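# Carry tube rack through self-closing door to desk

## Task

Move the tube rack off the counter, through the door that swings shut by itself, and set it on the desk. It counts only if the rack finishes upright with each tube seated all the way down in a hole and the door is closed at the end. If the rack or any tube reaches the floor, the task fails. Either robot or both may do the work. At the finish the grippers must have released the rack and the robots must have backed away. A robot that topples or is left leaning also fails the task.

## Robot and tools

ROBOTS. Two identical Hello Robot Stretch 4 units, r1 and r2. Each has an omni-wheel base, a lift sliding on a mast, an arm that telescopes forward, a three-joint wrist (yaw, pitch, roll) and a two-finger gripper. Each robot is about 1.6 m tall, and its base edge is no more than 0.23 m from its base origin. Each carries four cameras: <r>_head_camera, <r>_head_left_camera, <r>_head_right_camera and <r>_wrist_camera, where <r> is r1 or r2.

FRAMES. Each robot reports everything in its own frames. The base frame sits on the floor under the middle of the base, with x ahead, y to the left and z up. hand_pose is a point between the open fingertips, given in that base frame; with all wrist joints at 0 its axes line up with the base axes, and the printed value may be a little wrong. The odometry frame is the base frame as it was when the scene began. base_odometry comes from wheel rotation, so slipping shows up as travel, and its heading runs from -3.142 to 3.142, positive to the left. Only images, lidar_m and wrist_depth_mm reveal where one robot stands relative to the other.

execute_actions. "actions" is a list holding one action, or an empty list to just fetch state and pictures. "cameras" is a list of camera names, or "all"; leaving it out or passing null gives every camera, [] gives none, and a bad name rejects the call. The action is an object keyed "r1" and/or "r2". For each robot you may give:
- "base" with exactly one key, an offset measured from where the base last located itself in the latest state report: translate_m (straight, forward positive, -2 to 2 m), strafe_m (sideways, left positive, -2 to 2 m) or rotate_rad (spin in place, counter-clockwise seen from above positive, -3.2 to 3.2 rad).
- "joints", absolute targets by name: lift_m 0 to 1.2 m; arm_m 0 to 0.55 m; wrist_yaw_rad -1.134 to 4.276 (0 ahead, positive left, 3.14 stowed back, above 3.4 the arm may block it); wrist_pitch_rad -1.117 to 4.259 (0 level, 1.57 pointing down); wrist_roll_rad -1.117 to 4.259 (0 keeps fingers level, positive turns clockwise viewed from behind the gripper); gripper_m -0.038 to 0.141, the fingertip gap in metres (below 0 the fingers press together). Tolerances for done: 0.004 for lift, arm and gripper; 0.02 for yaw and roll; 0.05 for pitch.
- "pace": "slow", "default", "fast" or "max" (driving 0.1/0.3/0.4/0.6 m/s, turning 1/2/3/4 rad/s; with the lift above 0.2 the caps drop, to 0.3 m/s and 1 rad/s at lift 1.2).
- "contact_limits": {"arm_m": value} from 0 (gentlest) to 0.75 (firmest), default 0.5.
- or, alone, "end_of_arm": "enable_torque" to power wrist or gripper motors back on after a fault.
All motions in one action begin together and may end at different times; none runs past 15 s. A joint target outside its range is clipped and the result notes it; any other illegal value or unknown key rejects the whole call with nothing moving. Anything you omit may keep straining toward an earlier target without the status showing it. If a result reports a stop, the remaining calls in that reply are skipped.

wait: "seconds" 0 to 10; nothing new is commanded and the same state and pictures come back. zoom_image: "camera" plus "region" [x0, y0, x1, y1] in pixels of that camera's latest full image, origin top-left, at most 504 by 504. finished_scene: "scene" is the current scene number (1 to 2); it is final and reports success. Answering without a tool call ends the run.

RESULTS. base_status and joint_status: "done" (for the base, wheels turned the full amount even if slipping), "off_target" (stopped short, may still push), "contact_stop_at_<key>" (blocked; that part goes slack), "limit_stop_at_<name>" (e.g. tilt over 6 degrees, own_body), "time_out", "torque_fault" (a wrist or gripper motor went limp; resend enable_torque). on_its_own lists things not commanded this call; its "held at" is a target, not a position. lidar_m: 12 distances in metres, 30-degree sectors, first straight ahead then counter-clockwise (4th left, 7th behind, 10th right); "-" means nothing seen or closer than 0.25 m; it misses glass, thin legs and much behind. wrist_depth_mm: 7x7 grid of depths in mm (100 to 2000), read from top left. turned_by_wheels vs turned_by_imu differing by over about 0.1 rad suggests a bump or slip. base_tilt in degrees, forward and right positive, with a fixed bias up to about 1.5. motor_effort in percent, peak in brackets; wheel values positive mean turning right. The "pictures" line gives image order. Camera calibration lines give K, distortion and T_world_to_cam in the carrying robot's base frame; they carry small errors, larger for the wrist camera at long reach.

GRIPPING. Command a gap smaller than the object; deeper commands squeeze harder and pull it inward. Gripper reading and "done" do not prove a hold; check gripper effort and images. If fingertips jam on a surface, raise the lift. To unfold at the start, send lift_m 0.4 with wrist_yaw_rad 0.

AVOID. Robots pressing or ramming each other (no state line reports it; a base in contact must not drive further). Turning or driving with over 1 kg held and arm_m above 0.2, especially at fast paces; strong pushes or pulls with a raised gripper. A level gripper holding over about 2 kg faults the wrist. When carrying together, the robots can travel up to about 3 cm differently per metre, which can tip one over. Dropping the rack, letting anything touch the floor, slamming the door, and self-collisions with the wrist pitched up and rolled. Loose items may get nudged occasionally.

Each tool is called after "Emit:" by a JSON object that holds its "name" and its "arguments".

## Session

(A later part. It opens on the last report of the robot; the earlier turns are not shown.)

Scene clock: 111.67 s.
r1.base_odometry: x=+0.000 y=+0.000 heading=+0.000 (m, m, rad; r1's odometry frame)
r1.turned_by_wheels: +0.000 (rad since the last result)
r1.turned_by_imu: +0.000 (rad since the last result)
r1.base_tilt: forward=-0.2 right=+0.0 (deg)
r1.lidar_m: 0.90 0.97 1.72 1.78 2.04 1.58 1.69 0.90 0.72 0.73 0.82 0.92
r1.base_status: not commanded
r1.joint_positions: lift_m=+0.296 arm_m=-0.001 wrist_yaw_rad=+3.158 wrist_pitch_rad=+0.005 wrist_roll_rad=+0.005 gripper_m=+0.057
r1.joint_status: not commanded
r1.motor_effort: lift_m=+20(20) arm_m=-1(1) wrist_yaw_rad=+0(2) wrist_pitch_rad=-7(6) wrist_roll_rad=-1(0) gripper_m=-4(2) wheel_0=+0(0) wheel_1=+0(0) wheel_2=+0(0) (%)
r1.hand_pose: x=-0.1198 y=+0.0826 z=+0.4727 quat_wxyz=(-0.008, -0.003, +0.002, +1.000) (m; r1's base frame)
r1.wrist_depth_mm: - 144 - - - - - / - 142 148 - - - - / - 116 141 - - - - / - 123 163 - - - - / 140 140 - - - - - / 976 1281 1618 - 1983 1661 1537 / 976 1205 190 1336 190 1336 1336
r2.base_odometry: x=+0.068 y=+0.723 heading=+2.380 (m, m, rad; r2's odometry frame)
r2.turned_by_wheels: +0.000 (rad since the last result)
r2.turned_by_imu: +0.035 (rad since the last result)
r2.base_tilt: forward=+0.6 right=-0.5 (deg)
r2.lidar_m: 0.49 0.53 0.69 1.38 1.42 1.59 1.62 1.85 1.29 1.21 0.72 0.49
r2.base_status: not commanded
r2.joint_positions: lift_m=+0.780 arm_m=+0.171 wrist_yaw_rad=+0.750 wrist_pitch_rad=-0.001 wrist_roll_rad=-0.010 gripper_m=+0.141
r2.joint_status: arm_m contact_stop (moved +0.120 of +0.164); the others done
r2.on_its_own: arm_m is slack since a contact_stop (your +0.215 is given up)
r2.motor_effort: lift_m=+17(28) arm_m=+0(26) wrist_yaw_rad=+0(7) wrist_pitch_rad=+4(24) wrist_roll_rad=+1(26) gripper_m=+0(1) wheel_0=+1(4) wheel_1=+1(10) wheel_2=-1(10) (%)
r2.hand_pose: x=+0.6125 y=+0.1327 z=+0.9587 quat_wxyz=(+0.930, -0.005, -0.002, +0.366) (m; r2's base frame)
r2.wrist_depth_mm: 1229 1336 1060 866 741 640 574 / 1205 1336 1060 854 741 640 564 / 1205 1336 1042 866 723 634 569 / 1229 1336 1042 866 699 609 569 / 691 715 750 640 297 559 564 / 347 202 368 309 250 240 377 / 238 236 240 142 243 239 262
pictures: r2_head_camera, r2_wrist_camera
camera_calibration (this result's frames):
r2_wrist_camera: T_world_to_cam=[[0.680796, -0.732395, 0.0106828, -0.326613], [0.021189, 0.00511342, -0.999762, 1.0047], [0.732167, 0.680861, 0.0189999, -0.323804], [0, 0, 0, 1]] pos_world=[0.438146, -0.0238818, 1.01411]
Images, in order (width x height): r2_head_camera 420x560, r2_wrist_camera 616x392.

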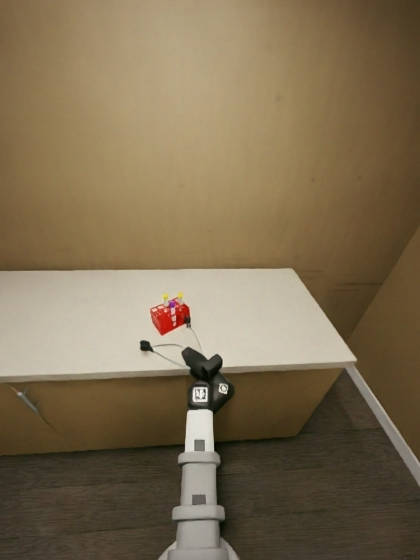

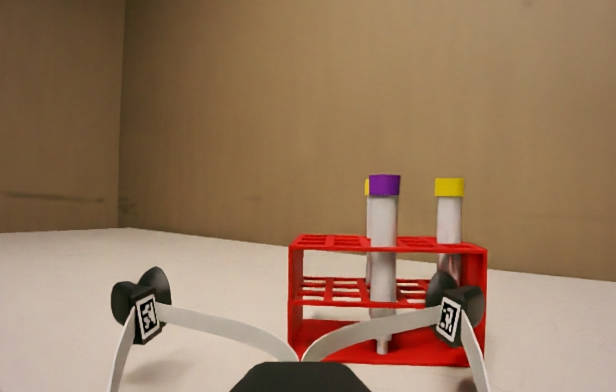

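Emit:
{"name": "execute_actions", "arguments": {"actions": [{"r2": {"joints": {"arm_m":0.13}}}], "cameras": []}}

Emit:
{"name": "execute_actions", "arguments": {"actions": [{"r2": {"base":{"strafe_m":-0.09}}}], "cameras": []}}

Emit:
{"name": "execute_actions", "arguments": {"actions": [{"r2": {"joints": {"arm_m":0.175}}}], "cameras": ["r2_wrist_camera","r2_head_camera"]}}

Scene clock: 122.80 s.
r1.base_odometry: x=+0.000 y=+0.000 heading=+0.000 (m, m, rad; r1's odometry frame)
r1.turned_by_wheels: +0.000 (rad since the last result)
r1.turned_by_imu: +0.000 (rad since the last result)
r1.base_tilt: forward=-0.2 right=+0.0 (deg)
r1.lidar_m: 0.90 0.99 1.70 1.79 2.06 1.56 1.72 0.90 0.74 0.73 0.83 0.93
r1.base_status: not commanded
r1.joint_positions: lift_m=+0.296 arm_m=-0.001 wrist_yaw_rad=+3.158 wrist_pitch_rad=+0.005 wrist_roll_rad=+0.005 gripper_m=+0.057
r1.joint_status: not commanded
r1.motor_effort: lift_m=+19(19) arm_m=-1(1) wrist_yaw_rad=+3(1) wrist_pitch_rad=-7(8) wrist_roll_rad=-1(2) gripper_m=-4(4) wheel_0=+0(0) wheel_1=-1(1) wheel_2=-1(0) (%)
r1.hand_pose: x=-0.1198 y=+0.0826 z=+0.4727 quat_wxyz=(-0.008, -0.003, +0.002, +1.000) (m; r1's base frame)
r1.wrist_depth_mm: - 144 - - - - - / - 142 147 - - - - / - 116 142 - - - - / - 124 163 - - - - / 140 139 - - - - - / 976 1336 1618 - 1983 1576 1499 / 976 1229 190 1281 190 1366 1366
r2.base_odometry: x=+0.068 y=+0.723 heading=+2.380 (m, m, rad; r2's odometry frame)
r2.turned_by_wheels: +0.000 (rad since the last result)
r2.turned_by_imu: -0.002 (rad since the last result)
r2.base_tilt: forward=+0.7 right=-0.4 (deg)
r2.lidar_m: 0.50 0.51 0.69 1.36 1.43 1.60 1.62 1.81 1.29 1.21 0.75 0.51
r2.base_status: not commanded
r2.joint_positions: lift_m=+0.780 arm_m=+0.131 wrist_yaw_rad=+0.750 wrist_pitch_rad=+0.003 wrist_roll_rad=-0.010 gripper_m=+0.141
r2.joint_status: all done
r2.motor_effort: lift_m=+19(19) arm_m=-4(2) wrist_yaw_rad=+1(1) wrist_pitch_rad=-5(7) wrist_roll_rad=+1(1) gripper_m=-1(2) wheel_0=+1(1) wheel_1=+0(1) wheel_2=-1(1) (%)
r2.hand_pose: x=+0.5723 y=+0.1327 z=+0.9577 quat_wxyz=(+0.930, -0.005, -0.001, +0.366) (m; r2's base frame)
r2.wrist_depth_mm: 1205 1336 1098 931 778 668 609 / 1205 1397 1118 904 768 668 603 / 1229 1366 1118 917 778 676 597 / 1229 1336 1118 917 723 647 597 / 661 676 707 715 334 307 585 / 338 201 353 349 279 273 357 / 262 229 233 142 236 234 251
pictures: none
No camera images: the call's "cameras" was empty. Leave "cameras" out to get every camera's image.

Scene clock: 124.20 s.
r1.base_odometry: x=+0.000 y=+0.000 heading=+0.000 (m, m, rad; r1's odometry frame)
r1.turned_by_wheels: +0.000 (rad since the last result)
r1.turned_by_imu: +0.000 (rad since the last result)
r1.base_tilt: forward=-0.2 right=+0.1 (deg)
r1.lidar_m: 0.90 0.98 1.69 1.79 2.09 1.61 1.70 0.90 0.74 0.72 0.83 0.94
r1.base_status: not commanded
r1.joint_positions: lift_m=+0.296 arm_m=-0.001 wrist_yaw_rad=+3.158 wrist_pitch_rad=+0.005 wrist_roll_rad=+0.005 gripper_m=+0.057
r1.joint_status: not commanded
r1.motor_effort: lift_m=+20(20) arm_m=-1(1) wrist_yaw_rad=+1(2) wrist_pitch_rad=-7(8) wrist_roll_rad=+1(1) gripper_m=-3(4) wheel_0=+0(0) wheel_1=-1(1) wheel_2=-1(1) (%)
r1.hand_pose: x=-0.1198 y=+0.0826 z=+0.4727 quat_wxyz=(-0.008, -0.003, +0.002, +1.000) (m; r1's base frame)
r1.wrist_depth_mm: - 144 - - - - - / - 142 148 - - - 1576 / - 116 141 - - - - / - 124 164 - - - - / 139 140 1983 - - - - / 991 1308 1618 - 1983 1756 1397 / 976 1229 191 1255 190 1336 1366
r2.base_odometry: x=+0.130 y=+0.788 heading=+2.380 (m, m, rad; r2's odometry frame)
r2.turned_by_wheels: +0.000 (rad since the last result)
r2.turned_by_imu: -0.001 (rad since the last result)
r2.base_tilt: forward=+0.6 right=-0.5 (deg)
r2.lidar_m: 0.50 0.51 0.68 1.45 1.50 1.63 1.80 1.68 1.20 1.10 1.16 0.53
r2.base_status: done
r2.joint_positions: lift_m=+0.780 arm_m=+0.131 wrist_yaw_rad=+0.750 wrist_pitch_rad=+0.003 wrist_roll_rad=-0.010 gripper_m=+0.141
r2.joint_status: not commanded
r2.motor_effort: lift_m=+19(19) arm_m=-4(4) wrist_yaw_rad=-3(1) wrist_pitch_rad=-5(7) wrist_roll_rad=+1(1) gripper_m=-1(1) wheel_0=+0(7) wheel_1=+0(9) wheel_2=+0(1) (%)
r2.hand_pose: x=+0.5723 y=+0.1327 z=+0.9577 quat_wxyz=(+0.930, -0.005, -0.001, +0.366) (m; r2's base frame)
r2.wrist_depth_mm: 1281 1397 1138 904 778 676 603 / 1308 1430 1118 917 778 676 603 / 1281 1397 1098 917 788 676 603 / 1308 1397 1138 904 759 676 603 / 654 683 585 370 615 647 585 / 334 201 345 345 349 297 357 / 267 229 232 136 237 235 250
pictures: none
No camera images: the call's "cameras" was empty. Leave "cameras" out to get every camera's image.

Scene clock: 125.17 s.
r1.base_odometry: x=+0.000 y=+0.000 heading=+0.000 (m, m, rad; r1's odometry frame)
r1.turned_by_wheels: +0.000 (rad since the last result)
r1.turned_by_imu: +0.000 (rad since the last result)
r1.base_tilt: forward=-0.2 right=+0.0 (deg)
r1.lidar_m: 0.91 1.01 1.67 1.78 2.05 1.60 1.72 0.90 0.74 0.71 0.81 0.94
r1.base_status: not commanded
r1.joint_positions: lift_m=+0.296 arm_m=-0.001 wrist_yaw_rad=+3.158 wrist_pitch_rad=+0.005 wrist_roll_rad=+0.005 gripper_m=+0.057
r1.joint_status: not commanded
r1.motor_effort: lift_m=+20(20) arm_m=-1(1) wrist_yaw_rad=-1(0) wrist_pitch_rad=-8(5) wrist_roll_rad=-2(0) gripper_m=-3(4) wheel_0=+0(0) wheel_1=+0(1) wheel_2=-1(1) (%)
r1.hand_pose: x=-0.1198 y=+0.0826 z=+0.4727 quat_wxyz=(-0.008, -0.003, +0.002, +1.000) (m; r1's base frame)
r1.wrist_depth_mm: - 144 - - - - - / - 142 148 - - - 1537 / - 116 141 - - - - / - 124 163 - - - - / 140 140 1983 - - - - / 991 1308 1618 - 1921 1756 1464 / 960 1229 190 1308 190 1336 1336
r2.base_odometry: x=+0.130 y=+0.788 heading=+2.379 (m, m, rad; r2's odometry frame)
r2.turned_by_wheels: -0.001 (rad since the last result)
r2.turned_by_imu: +0.007 (rad since the last result)
r2.base_tilt: forward=+0.4 right=-0.3 (deg)
r2.lidar_m: 0.50 0.50 0.71 1.46 1.52 1.61 1.76 1.67 1.22 1.13 1.16 0.52
r2.base_status: not commanded
r2.joint_positions: lift_m=+0.780 arm_m=+0.173 wrist_yaw_rad=+0.743 wrist_pitch_rad=+0.008 wrist_roll_rad=-0.007 gripper_m=+0.141
r2.joint_status: all done
r2.on_its_own: wrist_yaw_rad is at rest, and its effort (+21) is outside its rest range (-13 to +13)
r2.motor_effort: lift_m=+19(19) arm_m=+13(14) wrist_yaw_rad=+21(25) wrist_pitch_rad=-22(20) wrist_roll_rad=-10(12) gripper_m=+2(1) wheel_0=+0(1) wheel_1=+3(4) wheel_2=-17(17) (%)
r2.hand_pose: x=+0.6152 y=+0.1309 z=+0.9561 quat_wxyz=(+0.932, -0.005, +0.003, +0.363) (m; r2's base frame)
r2.wrist_depth_mm: 1281 1336 1060 866 741 647 574 / 1308 1336 1060 866 732 640 569 / 1308 1336 1060 854 732 647 574 / 1281 1336 1042 820 723 647 574 / 654 661 496 327 691 621 564 / 334 201 342 322 340 290 347 / 231 228 231 136 234 231 246
pictures: r2_head_camera, r2_wrist_camera
camera_calibration (this result's frames):
r2_wrist_camera: T_world_to_cam=[[0.675942, -0.736921, 0.00698626, -0.322632], [0.0122876, 0.00179122, -0.999923, 1.00806], [0.736852, 0.675976, 0.0102658, -0.318368], [0, 0, 0, 1]] pos_world=[0.440284, -0.0243511, 1.0135]
Images, in order (width x height): r2_head_camera 420x560, r2_wrist_camera 616x392.

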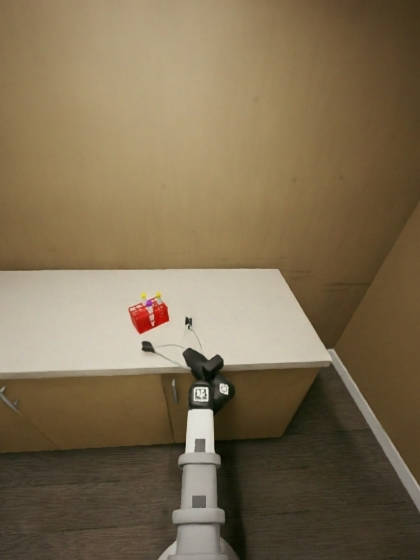

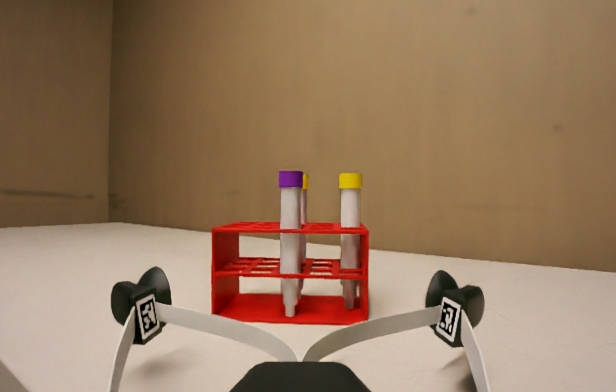

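Emit:
{"name": "execute_actions", "arguments": {"actions": [{"r2": {"joints": {"lift_m":0.805,"arm_m":0.173}}}], "cameras": []}}

Emit:
{"name": "execute_actions", "arguments": {"actions": [{"r2": {"base":{"strafe_m":0.085},"joints": {"arm_m":0.265},"pace":"slow"}}], "cameras": ["r2_wrist_camera","r2_head_camera"]}}

Scene clock: 138.30 s.
r1.base_odometry: x=+0.000 y=+0.000 heading=+0.000 (m, m, rad; r1's odometry frame)
r1.turned_by_wheels: +0.000 (rad since the last result)
r1.turned_by_imu: +0.000 (rad since the last result)
r1.base_tilt: forward=-0.3 right=+0.0 (deg)
r1.lidar_m: 0.89 1.01 1.71 1.78 2.06 1.59 1.71 0.89 0.72 0.72 0.83 0.94
r1.base_status: not commanded
r1.joint_positions: lift_m=+0.296 arm_m=-0.001 wrist_yaw_rad=+3.158 wrist_pitch_rad=+0.005 wrist_roll_rad=+0.005 gripper_m=+0.057
r1.joint_status: not commanded
r1.motor_effort: lift_m=+20(20) arm_m=-1(1) wrist_yaw_rad=-2(0) wrist_pitch_rad=-7(9) wrist_roll_rad=+2(0) gripper_m=-2(3) wheel_0=+0(0) wheel_1=+0(1) wheel_2=-1(1) (%)
r1.hand_pose: x=-0.1198 y=+0.0826 z=+0.4727 quat_wxyz=(-0.008, -0.003, +0.002, +1.000) (m; r1's base frame)
r1.wrist_depth_mm: - 144 - - - - - / - 142 147 - - - 1537 / - 116 141 - - - - / - 123 162 - - - - / 140 140 - - - - - / 991 1308 1618 - 1983 1708 1430 / 976 1229 191 1308 191 1336 1336
r2.base_odometry: x=+0.130 y=+0.788 heading=+2.380 (m, m, rad; r2's odometry frame)
r2.turned_by_wheels: +0.001 (rad since the last result)
r2.turned_by_imu: +0.000 (rad since the last result)
r2.base_tilt: forward=+0.6 right=-0.5 (deg)
r2.lidar_m: 0.48 0.51 0.70 1.46 1.53 1.60 1.77 1.68 1.19 1.12 1.16 0.54
r2.base_status: not commanded
r2.joint_positions: lift_m=+0.805 arm_m=+0.172 wrist_yaw_rad=+0.750 wrist_pitch_rad=+0.003 wrist_roll_rad=-0.009 gripper_m=+0.141
r2.joint_status: all done
r2.motor_effort: lift_m=+24(29) arm_m=+4(8) wrist_yaw_rad=+3(22) wrist_pitch_rad=-5(40) wrist_roll_rad=-2(13) gripper_m=-1(3) wheel_0=+1(2) wheel_1=-2(4) wheel_2=-1(18) (%)
r2.hand_pose: x=+0.6140 y=+0.1326 z=+0.9822 quat_wxyz=(+0.931, -0.005, +0.000, +0.366) (m; r2's base frame)
r2.wrist_depth_mm: 1281 1397 1078 878 741 634 569 / 1308 1336 1078 878 741 640 569 / 1281 1397 1060 866 741 640 569 / 1308 1366 1060 842 732 634 569 / 809 842 866 377 707 640 569 / 415 201 349 357 327 364 439 / 286 285 289 142 291 290 298
pictures: none
No camera images: the call's "cameras" was empty. Leave "cameras" out to get every camera's image.

Scene clock: 140.50 s.
r1.base_odometry: x=+0.000 y=+0.000 heading=+0.000 (m, m, rad; r1's odometry frame)
r1.turned_by_wheels: +0.000 (rad since the last result)
r1.turned_by_imu: +0.000 (rad since the last result)
r1.base_tilt: forward=-0.2 right=+0.0 (deg)
r1.lidar_m: 0.91 1.02 1.72 1.78 2.06 1.58 1.72 0.92 0.73 0.72 0.82 0.94
r1.base_status: not commanded
r1.joint_positions: lift_m=+0.296 arm_m=-0.001 wrist_yaw_rad=+3.158 wrist_pitch_rad=+0.005 wrist_roll_rad=+0.005 gripper_m=+0.057
r1.joint_status: not commanded
r1.motor_effort: lift_m=+20(19) arm_m=-1(1) wrist_yaw_rad=+1(1) wrist_pitch_rad=-9(8) wrist_roll_rad=-1(1) gripper_m=-5(2) wheel_0=+1(0) wheel_1=-1(1) wheel_2=-1(1) (%)
r1.hand_pose: x=-0.1198 y=+0.0826 z=+0.4727 quat_wxyz=(-0.008, -0.003, +0.002, +1.000) (m; r1's base frame)
r1.wrist_depth_mm: - 144 - - - - - / - 142 148 - - - - / - 116 141 - - - - / - 124 163 - - - - / 140 140 1983 - - - - / 1008 1308 1661 - 1983 1618 1499 / 960 1255 191 1308 190 1366 1366
r2.base_odometry: x=+0.071 y=+0.727 heading=+2.380 (m, m, rad; r2's odometry frame)
r2.turned_by_wheels: +0.000 (rad since the last result)
r2.turned_by_imu: +0.000 (rad since the last result)
r2.base_tilt: forward=+0.6 right=-0.4 (deg)
r2.lidar_m: 0.47 0.52 0.70 1.38 1.42 1.60 1.67 1.81 1.27 1.20 0.73 0.51
r2.base_status: done
r2.joint_positions: lift_m=+0.805 arm_m=+0.264 wrist_yaw_rad=+0.750 wrist_pitch_rad=+0.003 wrist_roll_rad=-0.009 gripper_m=+0.141
r2.joint_status: all done
r2.motor_effort: lift_m=+24(24) arm_m=+4(4) wrist_yaw_rad=+1(1) wrist_pitch_rad=-5(6) wrist_roll_rad=-2(2) gripper_m=-1(2) wheel_0=-2(2) wheel_1=+2(6) wheel_2=-1(2) (%)
r2.hand_pose: x=+0.7058 y=+0.1327 z=+0.9822 quat_wxyz=(+0.931, -0.005, +0.000, +0.366) (m; r2's base frame)
r2.wrist_depth_mm: 1205 1205 917 759 634 549 492 / 1229 1182 931 750 640 554 492 / 1205 1182 917 759 634 549 492 / 1229 1182 917 732 621 549 488 / 809 842 854 691 597 549 496 / 413 205 220 229 216 364 436 / 286 282 213 142 215 287 298
pictures: r2_head_camera, r2_wrist_camera
camera_calibration (this result's frames):
r2_wrist_camera: T_world_to_cam=[[0.680705, -0.732495, 0.00960636, -0.389278], [0.0180329, 0.00364559, -0.999831, 1.02868], [0.732336, 0.680763, 0.0156906, -0.389384], [0, 0, 0, 1]] pos_world=[0.531593, -0.0238167, 1.03836]
Images, in order (width x height): r2_head_camera 420x560, r2_wrist_camera 616x392.

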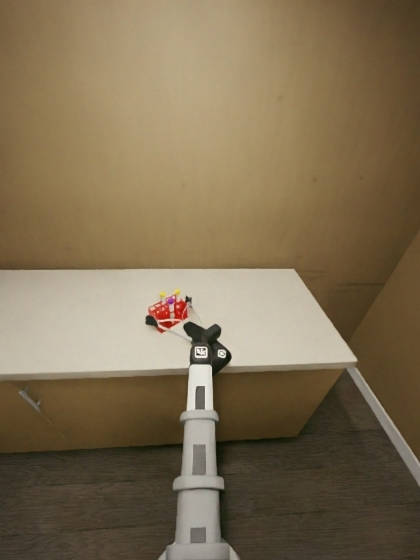

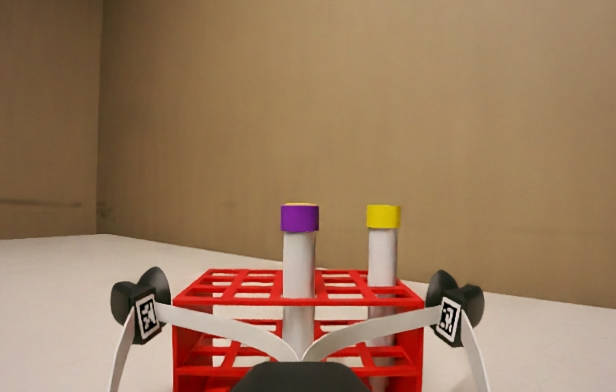

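Emit:
{"name": "execute_actions", "arguments": {"actions": [{"r2": {"joints": {"gripper_m":0.07}}}], "cameras": ["r2_wrist_camera","r2_head_camera"]}}

Scene clock: 145.77 s.
r1.base_odometry: x=+0.000 y=+0.000 heading=+0.000 (m, m, rad; r1's odometry frame)
r1.turned_by_wheels: +0.000 (rad since the last result)
r1.turned_by_imu: +0.000 (rad since the last result)
r1.base_tilt: forward=-0.2 right=+0.0 (deg)
r1.lidar_m: 0.88 1.01 1.72 1.77 2.07 1.58 1.71 0.91 0.73 0.72 0.81 0.93
r1.base_status: not commanded
r1.joint_positions: lift_m=+0.296 arm_m=-0.001 wrist_yaw_rad=+3.158 wrist_pitch_rad=+0.005 wrist_roll_rad=+0.005 gripper_m=+0.057
r1.joint_status: not commanded
r1.motor_effort: lift_m=+19(20) arm_m=-1(1) wrist_yaw_rad=+2(1) wrist_pitch_rad=-6(6) wrist_roll_rad=+0(1) gripper_m=-3(3) wheel_0=+0(0) wheel_1=-1(1) wheel_2=-1(1) (%)
r1.hand_pose: x=-0.1198 y=+0.0826 z=+0.4727 quat_wxyz=(-0.008, -0.003, +0.002, +1.000) (m; r1's base frame)
r1.wrist_depth_mm: - 144 - - - - - / - 142 148 - - - - / - 116 142 - - - - / - 123 163 - - - - / 140 140 - - - - - / 991 1308 1618 - 1921 1618 1499 / 976 1281 190 1281 190 1336 1336
r2.base_odometry: x=+0.071 y=+0.727 heading=+2.380 (m, m, rad; r2's odometry frame)
r2.turned_by_wheels: +0.000 (rad since the last result)
r2.turned_by_imu: -0.001 (rad since the last result)
r2.base_tilt: forward=+0.7 right=-0.5 (deg)
r2.lidar_m: 0.48 0.50 0.70 1.38 1.43 1.61 1.66 1.82 1.30 1.21 0.75 0.52
r2.base_status: not commanded
r2.joint_positions: lift_m=+0.805 arm_m=+0.264 wrist_yaw_rad=+0.750 wrist_pitch_rad=+0.003 wrist_roll_rad=-0.009 gripper_m=+0.071
r2.joint_status: all done
r2.motor_effort: lift_m=+24(24) arm_m=+4(4) wrist_yaw_rad=+3(1) wrist_pitch_rad=-4(4) wrist_roll_rad=-2(3) gripper_m=-26(26) wheel_0=-2(2) wheel_1=+3(2) wheel_2=-1(1) (%)
r2.hand_pose: x=+0.7058 y=+0.1327 z=+0.9822 quat_wxyz=(+0.931, -0.005, -0.001, +0.366) (m; r2's base frame)
r2.wrist_depth_mm: 1205 1182 917 750 640 554 492 / 1229 1182 917 750 634 549 492 / 1229 1182 917 750 640 554 492 / 1229 1160 917 715 615 554 496 / 809 842 866 691 603 549 492 / 413 182 220 191 204 399 436 / 273 264 177 183 189 271 298
pictures: r2_head_camera, r2_wrist_camera
camera_calibration (this result's frames):
r2_wrist_camera: T_world_to_cam=[[0.680704, -0.732494, 0.00968042, -0.389358], [0.0180835, 0.00359149, -0.99983, 1.02865], [0.732335, 0.680764, 0.0156908, -0.389391], [0, 0, 0, 1]] pos_world=[0.531601, -0.0238137, 1.03836]
Images, in order (width x height): r2_head_camera 420x560, r2_wrist_camera 616x392.

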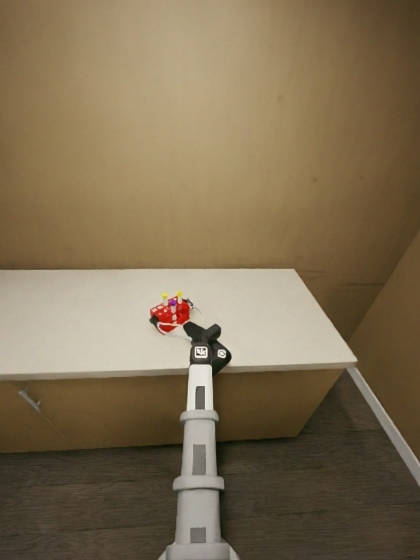

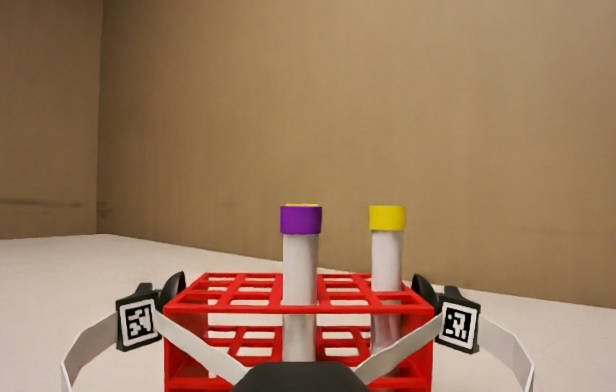

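Grip effort −26. Squeeze a bit more and lift.

Emit:
{"name": "execute_actions", "arguments": {"actions": [{"r2": {"joints": {"gripper_m":0.04}}}], "cameras": []}}

Emit:
{"name": "execute_actions", "arguments": {"actions": [{"r2": {"joints": {"lift_m":0.86},"pace":"slow"}}], "cameras": ["r2_wrist_camera","r2_head_camera"]}}

Scene clock: 150.47 s.
r1.base_odometry: x=+0.000 y=+0.000 heading=+0.000 (m, m, rad; r1's odometry frame)
r1.turned_by_wheels: +0.000 (rad since the last result)
r1.turned_by_imu: +0.000 (rad since the last result)
r1.base_tilt: forward=-0.2 right=-0.1 (deg)
r1.lidar_m: 0.90 1.01 1.69 1.77 2.07 1.57 1.70 0.91 0.74 0.73 0.83 0.94
r1.base_status: not commanded
r1.joint_positions: lift_m=+0.296 arm_m=-0.001 wrist_yaw_rad=+3.158 wrist_pitch_rad=+0.005 wrist_roll_rad=+0.005 gripper_m=+0.057
r1.joint_status: not commanded
r1.motor_effort: lift_m=+19(20) arm_m=-1(1) wrist_yaw_rad=+0(1) wrist_pitch_rad=-8(7) wrist_roll_rad=+1(0) gripper_m=-2(3) wheel_0=+0(0) wheel_1=-1(0) wheel_2=-1(1) (%)
r1.hand_pose: x=-0.1198 y=+0.0826 z=+0.4727 quat_wxyz=(-0.008, -0.003, +0.002, +1.000) (m; r1's base frame)
r1.wrist_depth_mm: - 144 - - - - - / - 142 148 - - - - / - 116 142 - - - - / - 124 163 - - - - / 140 140 - - - - - / 976 1336 1576 - 1983 1661 1537 / 991 1255 190 1281 191 1336 1366
r2.base_odometry: x=+0.071 y=+0.727 heading=+2.380 (m, m, rad; r2's odometry frame)
r2.turned_by_wheels: +0.000 (rad since the last result)
r2.turned_by_imu: -0.001 (rad since the last result)
r2.base_tilt: forward=+0.7 right=-0.5 (deg)
r2.lidar_m: 0.48 0.50 0.68 1.36 1.43 1.60 1.67 1.83 1.27 1.21 0.71 0.49
r2.base_status: not commanded
r2.joint_positions: lift_m=+0.805 arm_m=+0.264 wrist_yaw_rad=+0.750 wrist_pitch_rad=+0.003 wrist_roll_rad=-0.009 gripper_m=+0.041
r2.joint_status: all done
r2.motor_effort: lift_m=+24(24) arm_m=+4(4) wrist_yaw_rad=+1(1) wrist_pitch_rad=-5(6) wrist_roll_rad=-2(1) gripper_m=-31(30) wheel_0=-2(2) wheel_1=+2(2) wheel_2=-1(1) (%)
r2.hand_pose: x=+0.7058 y=+0.1327 z=+0.9822 quat_wxyz=(+0.931, -0.005, -0.001, +0.366) (m; r2's base frame)
r2.wrist_depth_mm: 1229 1205 931 759 634 554 492 / 1229 1205 917 759 640 549 488 / 1229 1182 917 750 634 554 496 / 1229 1182 917 723 621 549 492 / 809 842 842 634 609 544 488 / 410 177 218 180 200 399 436 / 202 177 196 175 187 270 268
pictures: none
No camera images: the call's "cameras" was empty. Leave "cameras" out to get every camera's image.

Scene clock: 151.80 s.
r1.base_odometry: x=+0.000 y=+0.000 heading=+0.000 (m, m, rad; r1's odometry frame)
r1.turned_by_wheels: +0.000 (rad since the last result)
r1.turned_by_imu: +0.000 (rad since the last result)
r1.base_tilt: forward=-0.2 right=+0.0 (deg)
r1.lidar_m: 0.91 1.00 1.71 1.74 2.07 1.58 1.71 0.92 0.73 0.72 0.81 0.93
r1.base_status: not commanded
r1.joint_positions: lift_m=+0.296 arm_m=-0.001 wrist_yaw_rad=+3.158 wrist_pitch_rad=+0.005 wrist_roll_rad=+0.005 gripper_m=+0.057
r1.joint_status: not commanded
r1.motor_effort: lift_m=+19(20) arm_m=-1(1) wrist_yaw_rad=+1(0) wrist_pitch_rad=-7(6) wrist_roll_rad=-1(2) gripper_m=-2(3) wheel_0=+0(0) wheel_1=-1(1) wheel_2=-1(1) (%)
r1.hand_pose: x=-0.1198 y=+0.0826 z=+0.4727 quat_wxyz=(-0.008, -0.003, +0.002, +1.000) (m; r1's base frame)
r1.wrist_depth_mm: - 144 - - - - - / - 142 148 - - - - / - 116 142 - - - - / - 123 163 - - - - / 140 140 - - - - - / 991 1308 1661 - - 1576 1499 / 976 1255 190 1281 190 1336 1366
r2.base_odometry: x=+0.071 y=+0.727 heading=+2.380 (m, m, rad; r2's odometry frame)
r2.turned_by_wheels: +0.000 (rad since the last result)
r2.turned_by_imu: +0.000 (rad since the last result)
r2.base_tilt: forward=+0.7 right=-0.4 (deg)
r2.lidar_m: 0.46 0.50 0.70 1.37 1.40 1.58 1.65 1.80 1.27 1.20 0.73 0.53
r2.base_status: not commanded
r2.joint_positions: lift_m=+0.860 arm_m=+0.264 wrist_yaw_rad=+0.750 wrist_pitch_rad=+0.003 wrist_roll_rad=-0.009 gripper_m=+0.041
r2.joint_status: all done
r2.motor_effort: lift_m=+24(26) arm_m=+4(4) wrist_yaw_rad=+1(0) wrist_pitch_rad=-8(7) wrist_roll_rad=-1(2) gripper_m=-33(31) wheel_0=-2(2) wheel_1=+2(2) wheel_2=-1(1) (%)
r2.hand_pose: x=+0.7058 y=+0.1327 z=+1.0370 quat_wxyz=(+0.931, -0.005, +0.000, +0.366) (m; r2's base frame)
r2.wrist_depth_mm: 1205 1182 917 750 634 549 492 / 1229 1205 917 759 640 549 492 / 1229 1182 917 750 634 549 492 / 1229 1182 917 723 621 554 492 / 1160 1078 878 699 603 554 496 / 585 177 218 180 200 517 492 / 256 177 196 175 187 384 384
pictures: r2_head_camera, r2_wrist_camera
camera_calibration (this result's frames):
r2_wrist_camera: T_world_to_cam=[[0.680709, -0.732489, 0.00974368, -0.389959], [0.0175975, 0.00305346, -0.99984, 1.08382], [0.732342, 0.680772, 0.0149685, -0.389508], [0, 0, 0, 1]] pos_world=[0.531629, -0.0237839, 1.09328]
Images, in order (width x height): r2_head_camera 420x560, r2_wrist_camera 616x392.

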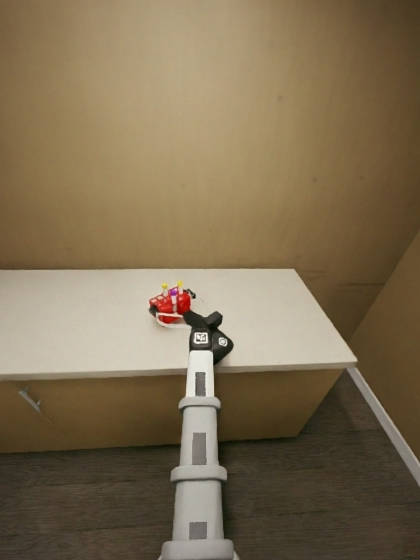

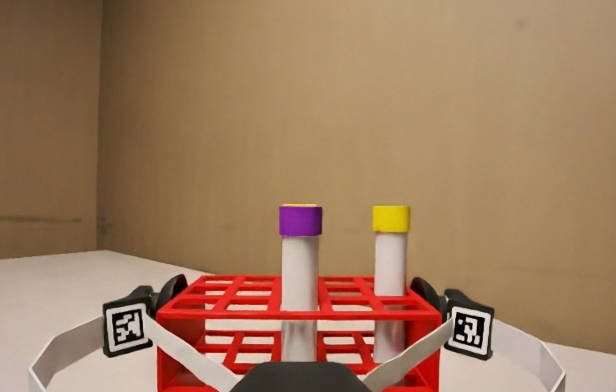

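Emit:
{"name": "execute_actions", "arguments": {"actions": [{"r2": {"joints": {"arm_m":0.0},"pace":"slow"},"r1":{"base":{"rotate_rad":1.6},"joints":{"lift_m":0.75,"wrist_yaw_rad":0.0}}}], "cameras": ["r1_head_camera","r1_head_left_camera"]}}

Scene clock: 164.67 s.
r1.base_odometry: x=+0.000 y=+0.000 heading=+1.600 (m, m, rad; r1's odometry frame)
r1.turned_by_wheels: +1.600 (rad since the last result)
r1.turned_by_imu: +1.584 (rad since the last result)
r1.base_tilt: forward=-0.2 right=+0.0 (deg)
r1.lidar_m: 1.83 2.07 1.55 1.62 0.87 0.74 0.73 0.85 0.93 0.91 1.01 1.77
r1.base_status: done
r1.joint_positions: lift_m=+0.750 arm_m=-0.001 wrist_yaw_rad=+0.001 wrist_pitch_rad=+0.005 wrist_roll_rad=+0.005 gripper_m=+0.057
r1.joint_status: all done
r1.motor_effort: lift_m=+23(20) arm_m=-1(1) wrist_yaw_rad=-2(8) wrist_pitch_rad=-7(6) wrist_roll_rad=+0(1) gripper_m=-4(4) wheel_0=-1(7) wheel_1=-2(7) wheel_2=-1(8) (%)
r1.hand_pose: x=+0.4587 y=-0.0872 z=+0.9265 quat_wxyz=(+1.000, +0.002, +0.003, +0.000) (m; r1's base frame)
r1.wrist_depth_mm: - 1863 1863 1756 1618 1576 1499 / - 1921 1863 1708 1661 1576 1499 / - 1983 1808 1708 1661 1537 1464 / - 1983 1863 1661 1618 1576 1464 / - 1921 1921 1661 1618 1537 1499 / - 1921 1756 1756 1537 1499 1464 / - 1921 190 1708 191 1499 1464
r2.base_odometry: x=+0.071 y=+0.727 heading=+2.380 (m, m, rad; r2's odometry frame)
r2.turned_by_wheels: +0.000 (rad since the last result)
r2.turned_by_imu: -0.002 (rad since the last result)
r2.base_tilt: forward=+0.6 right=-0.5 (deg)
r2.lidar_m: 0.41 0.37 0.67 1.36 1.44 1.58 1.67 1.84 1.29 1.21 0.73 0.51
r2.base_status: not commanded
r2.joint_positions: lift_m=+0.860 arm_m=+0.001 wrist_yaw_rad=+0.750 wrist_pitch_rad=+0.003 wrist_roll_rad=-0.009 gripper_m=+0.041
r2.joint_status: all done
r2.motor_effort: lift_m=+24(24) arm_m=-4(6) wrist_yaw_rad=+0(1) wrist_pitch_rad=-9(7) wrist_roll_rad=-1(2) gripper_m=-32(33) wheel_0=-3(2) wheel_1=+2(2) wheel_2=-1(1) (%)
r2.hand_pose: x=+0.4425 y=+0.1327 z=+1.0369 quat_wxyz=(+0.931, -0.005, +0.000, +0.366) (m; r2's base frame)
r2.wrist_depth_mm: 1182 1430 1336 1078 917 788 707 / 1205 1397 1308 1078 917 788 715 / 1205 1397 1308 1098 917 788 707 / 1229 1430 1336 1025 904 788 707 / 1160 1205 1205 904 878 788 707 / 676 177 220 179 200 569 627 / 370 177 196 175 187 389 384
pictures: r1_head_camera, r1_head_left_camera
Images, in order (width x height): r1_head_camera 420x560, r1_head_left_camera 420x672.

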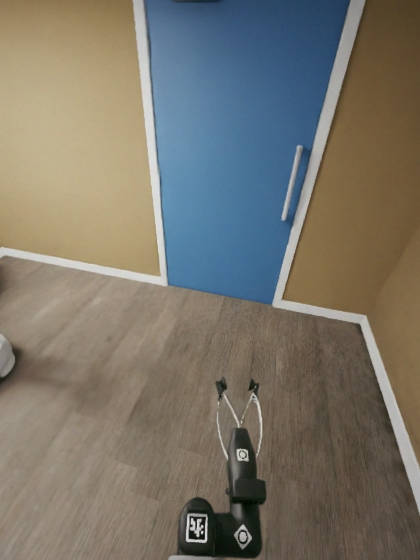

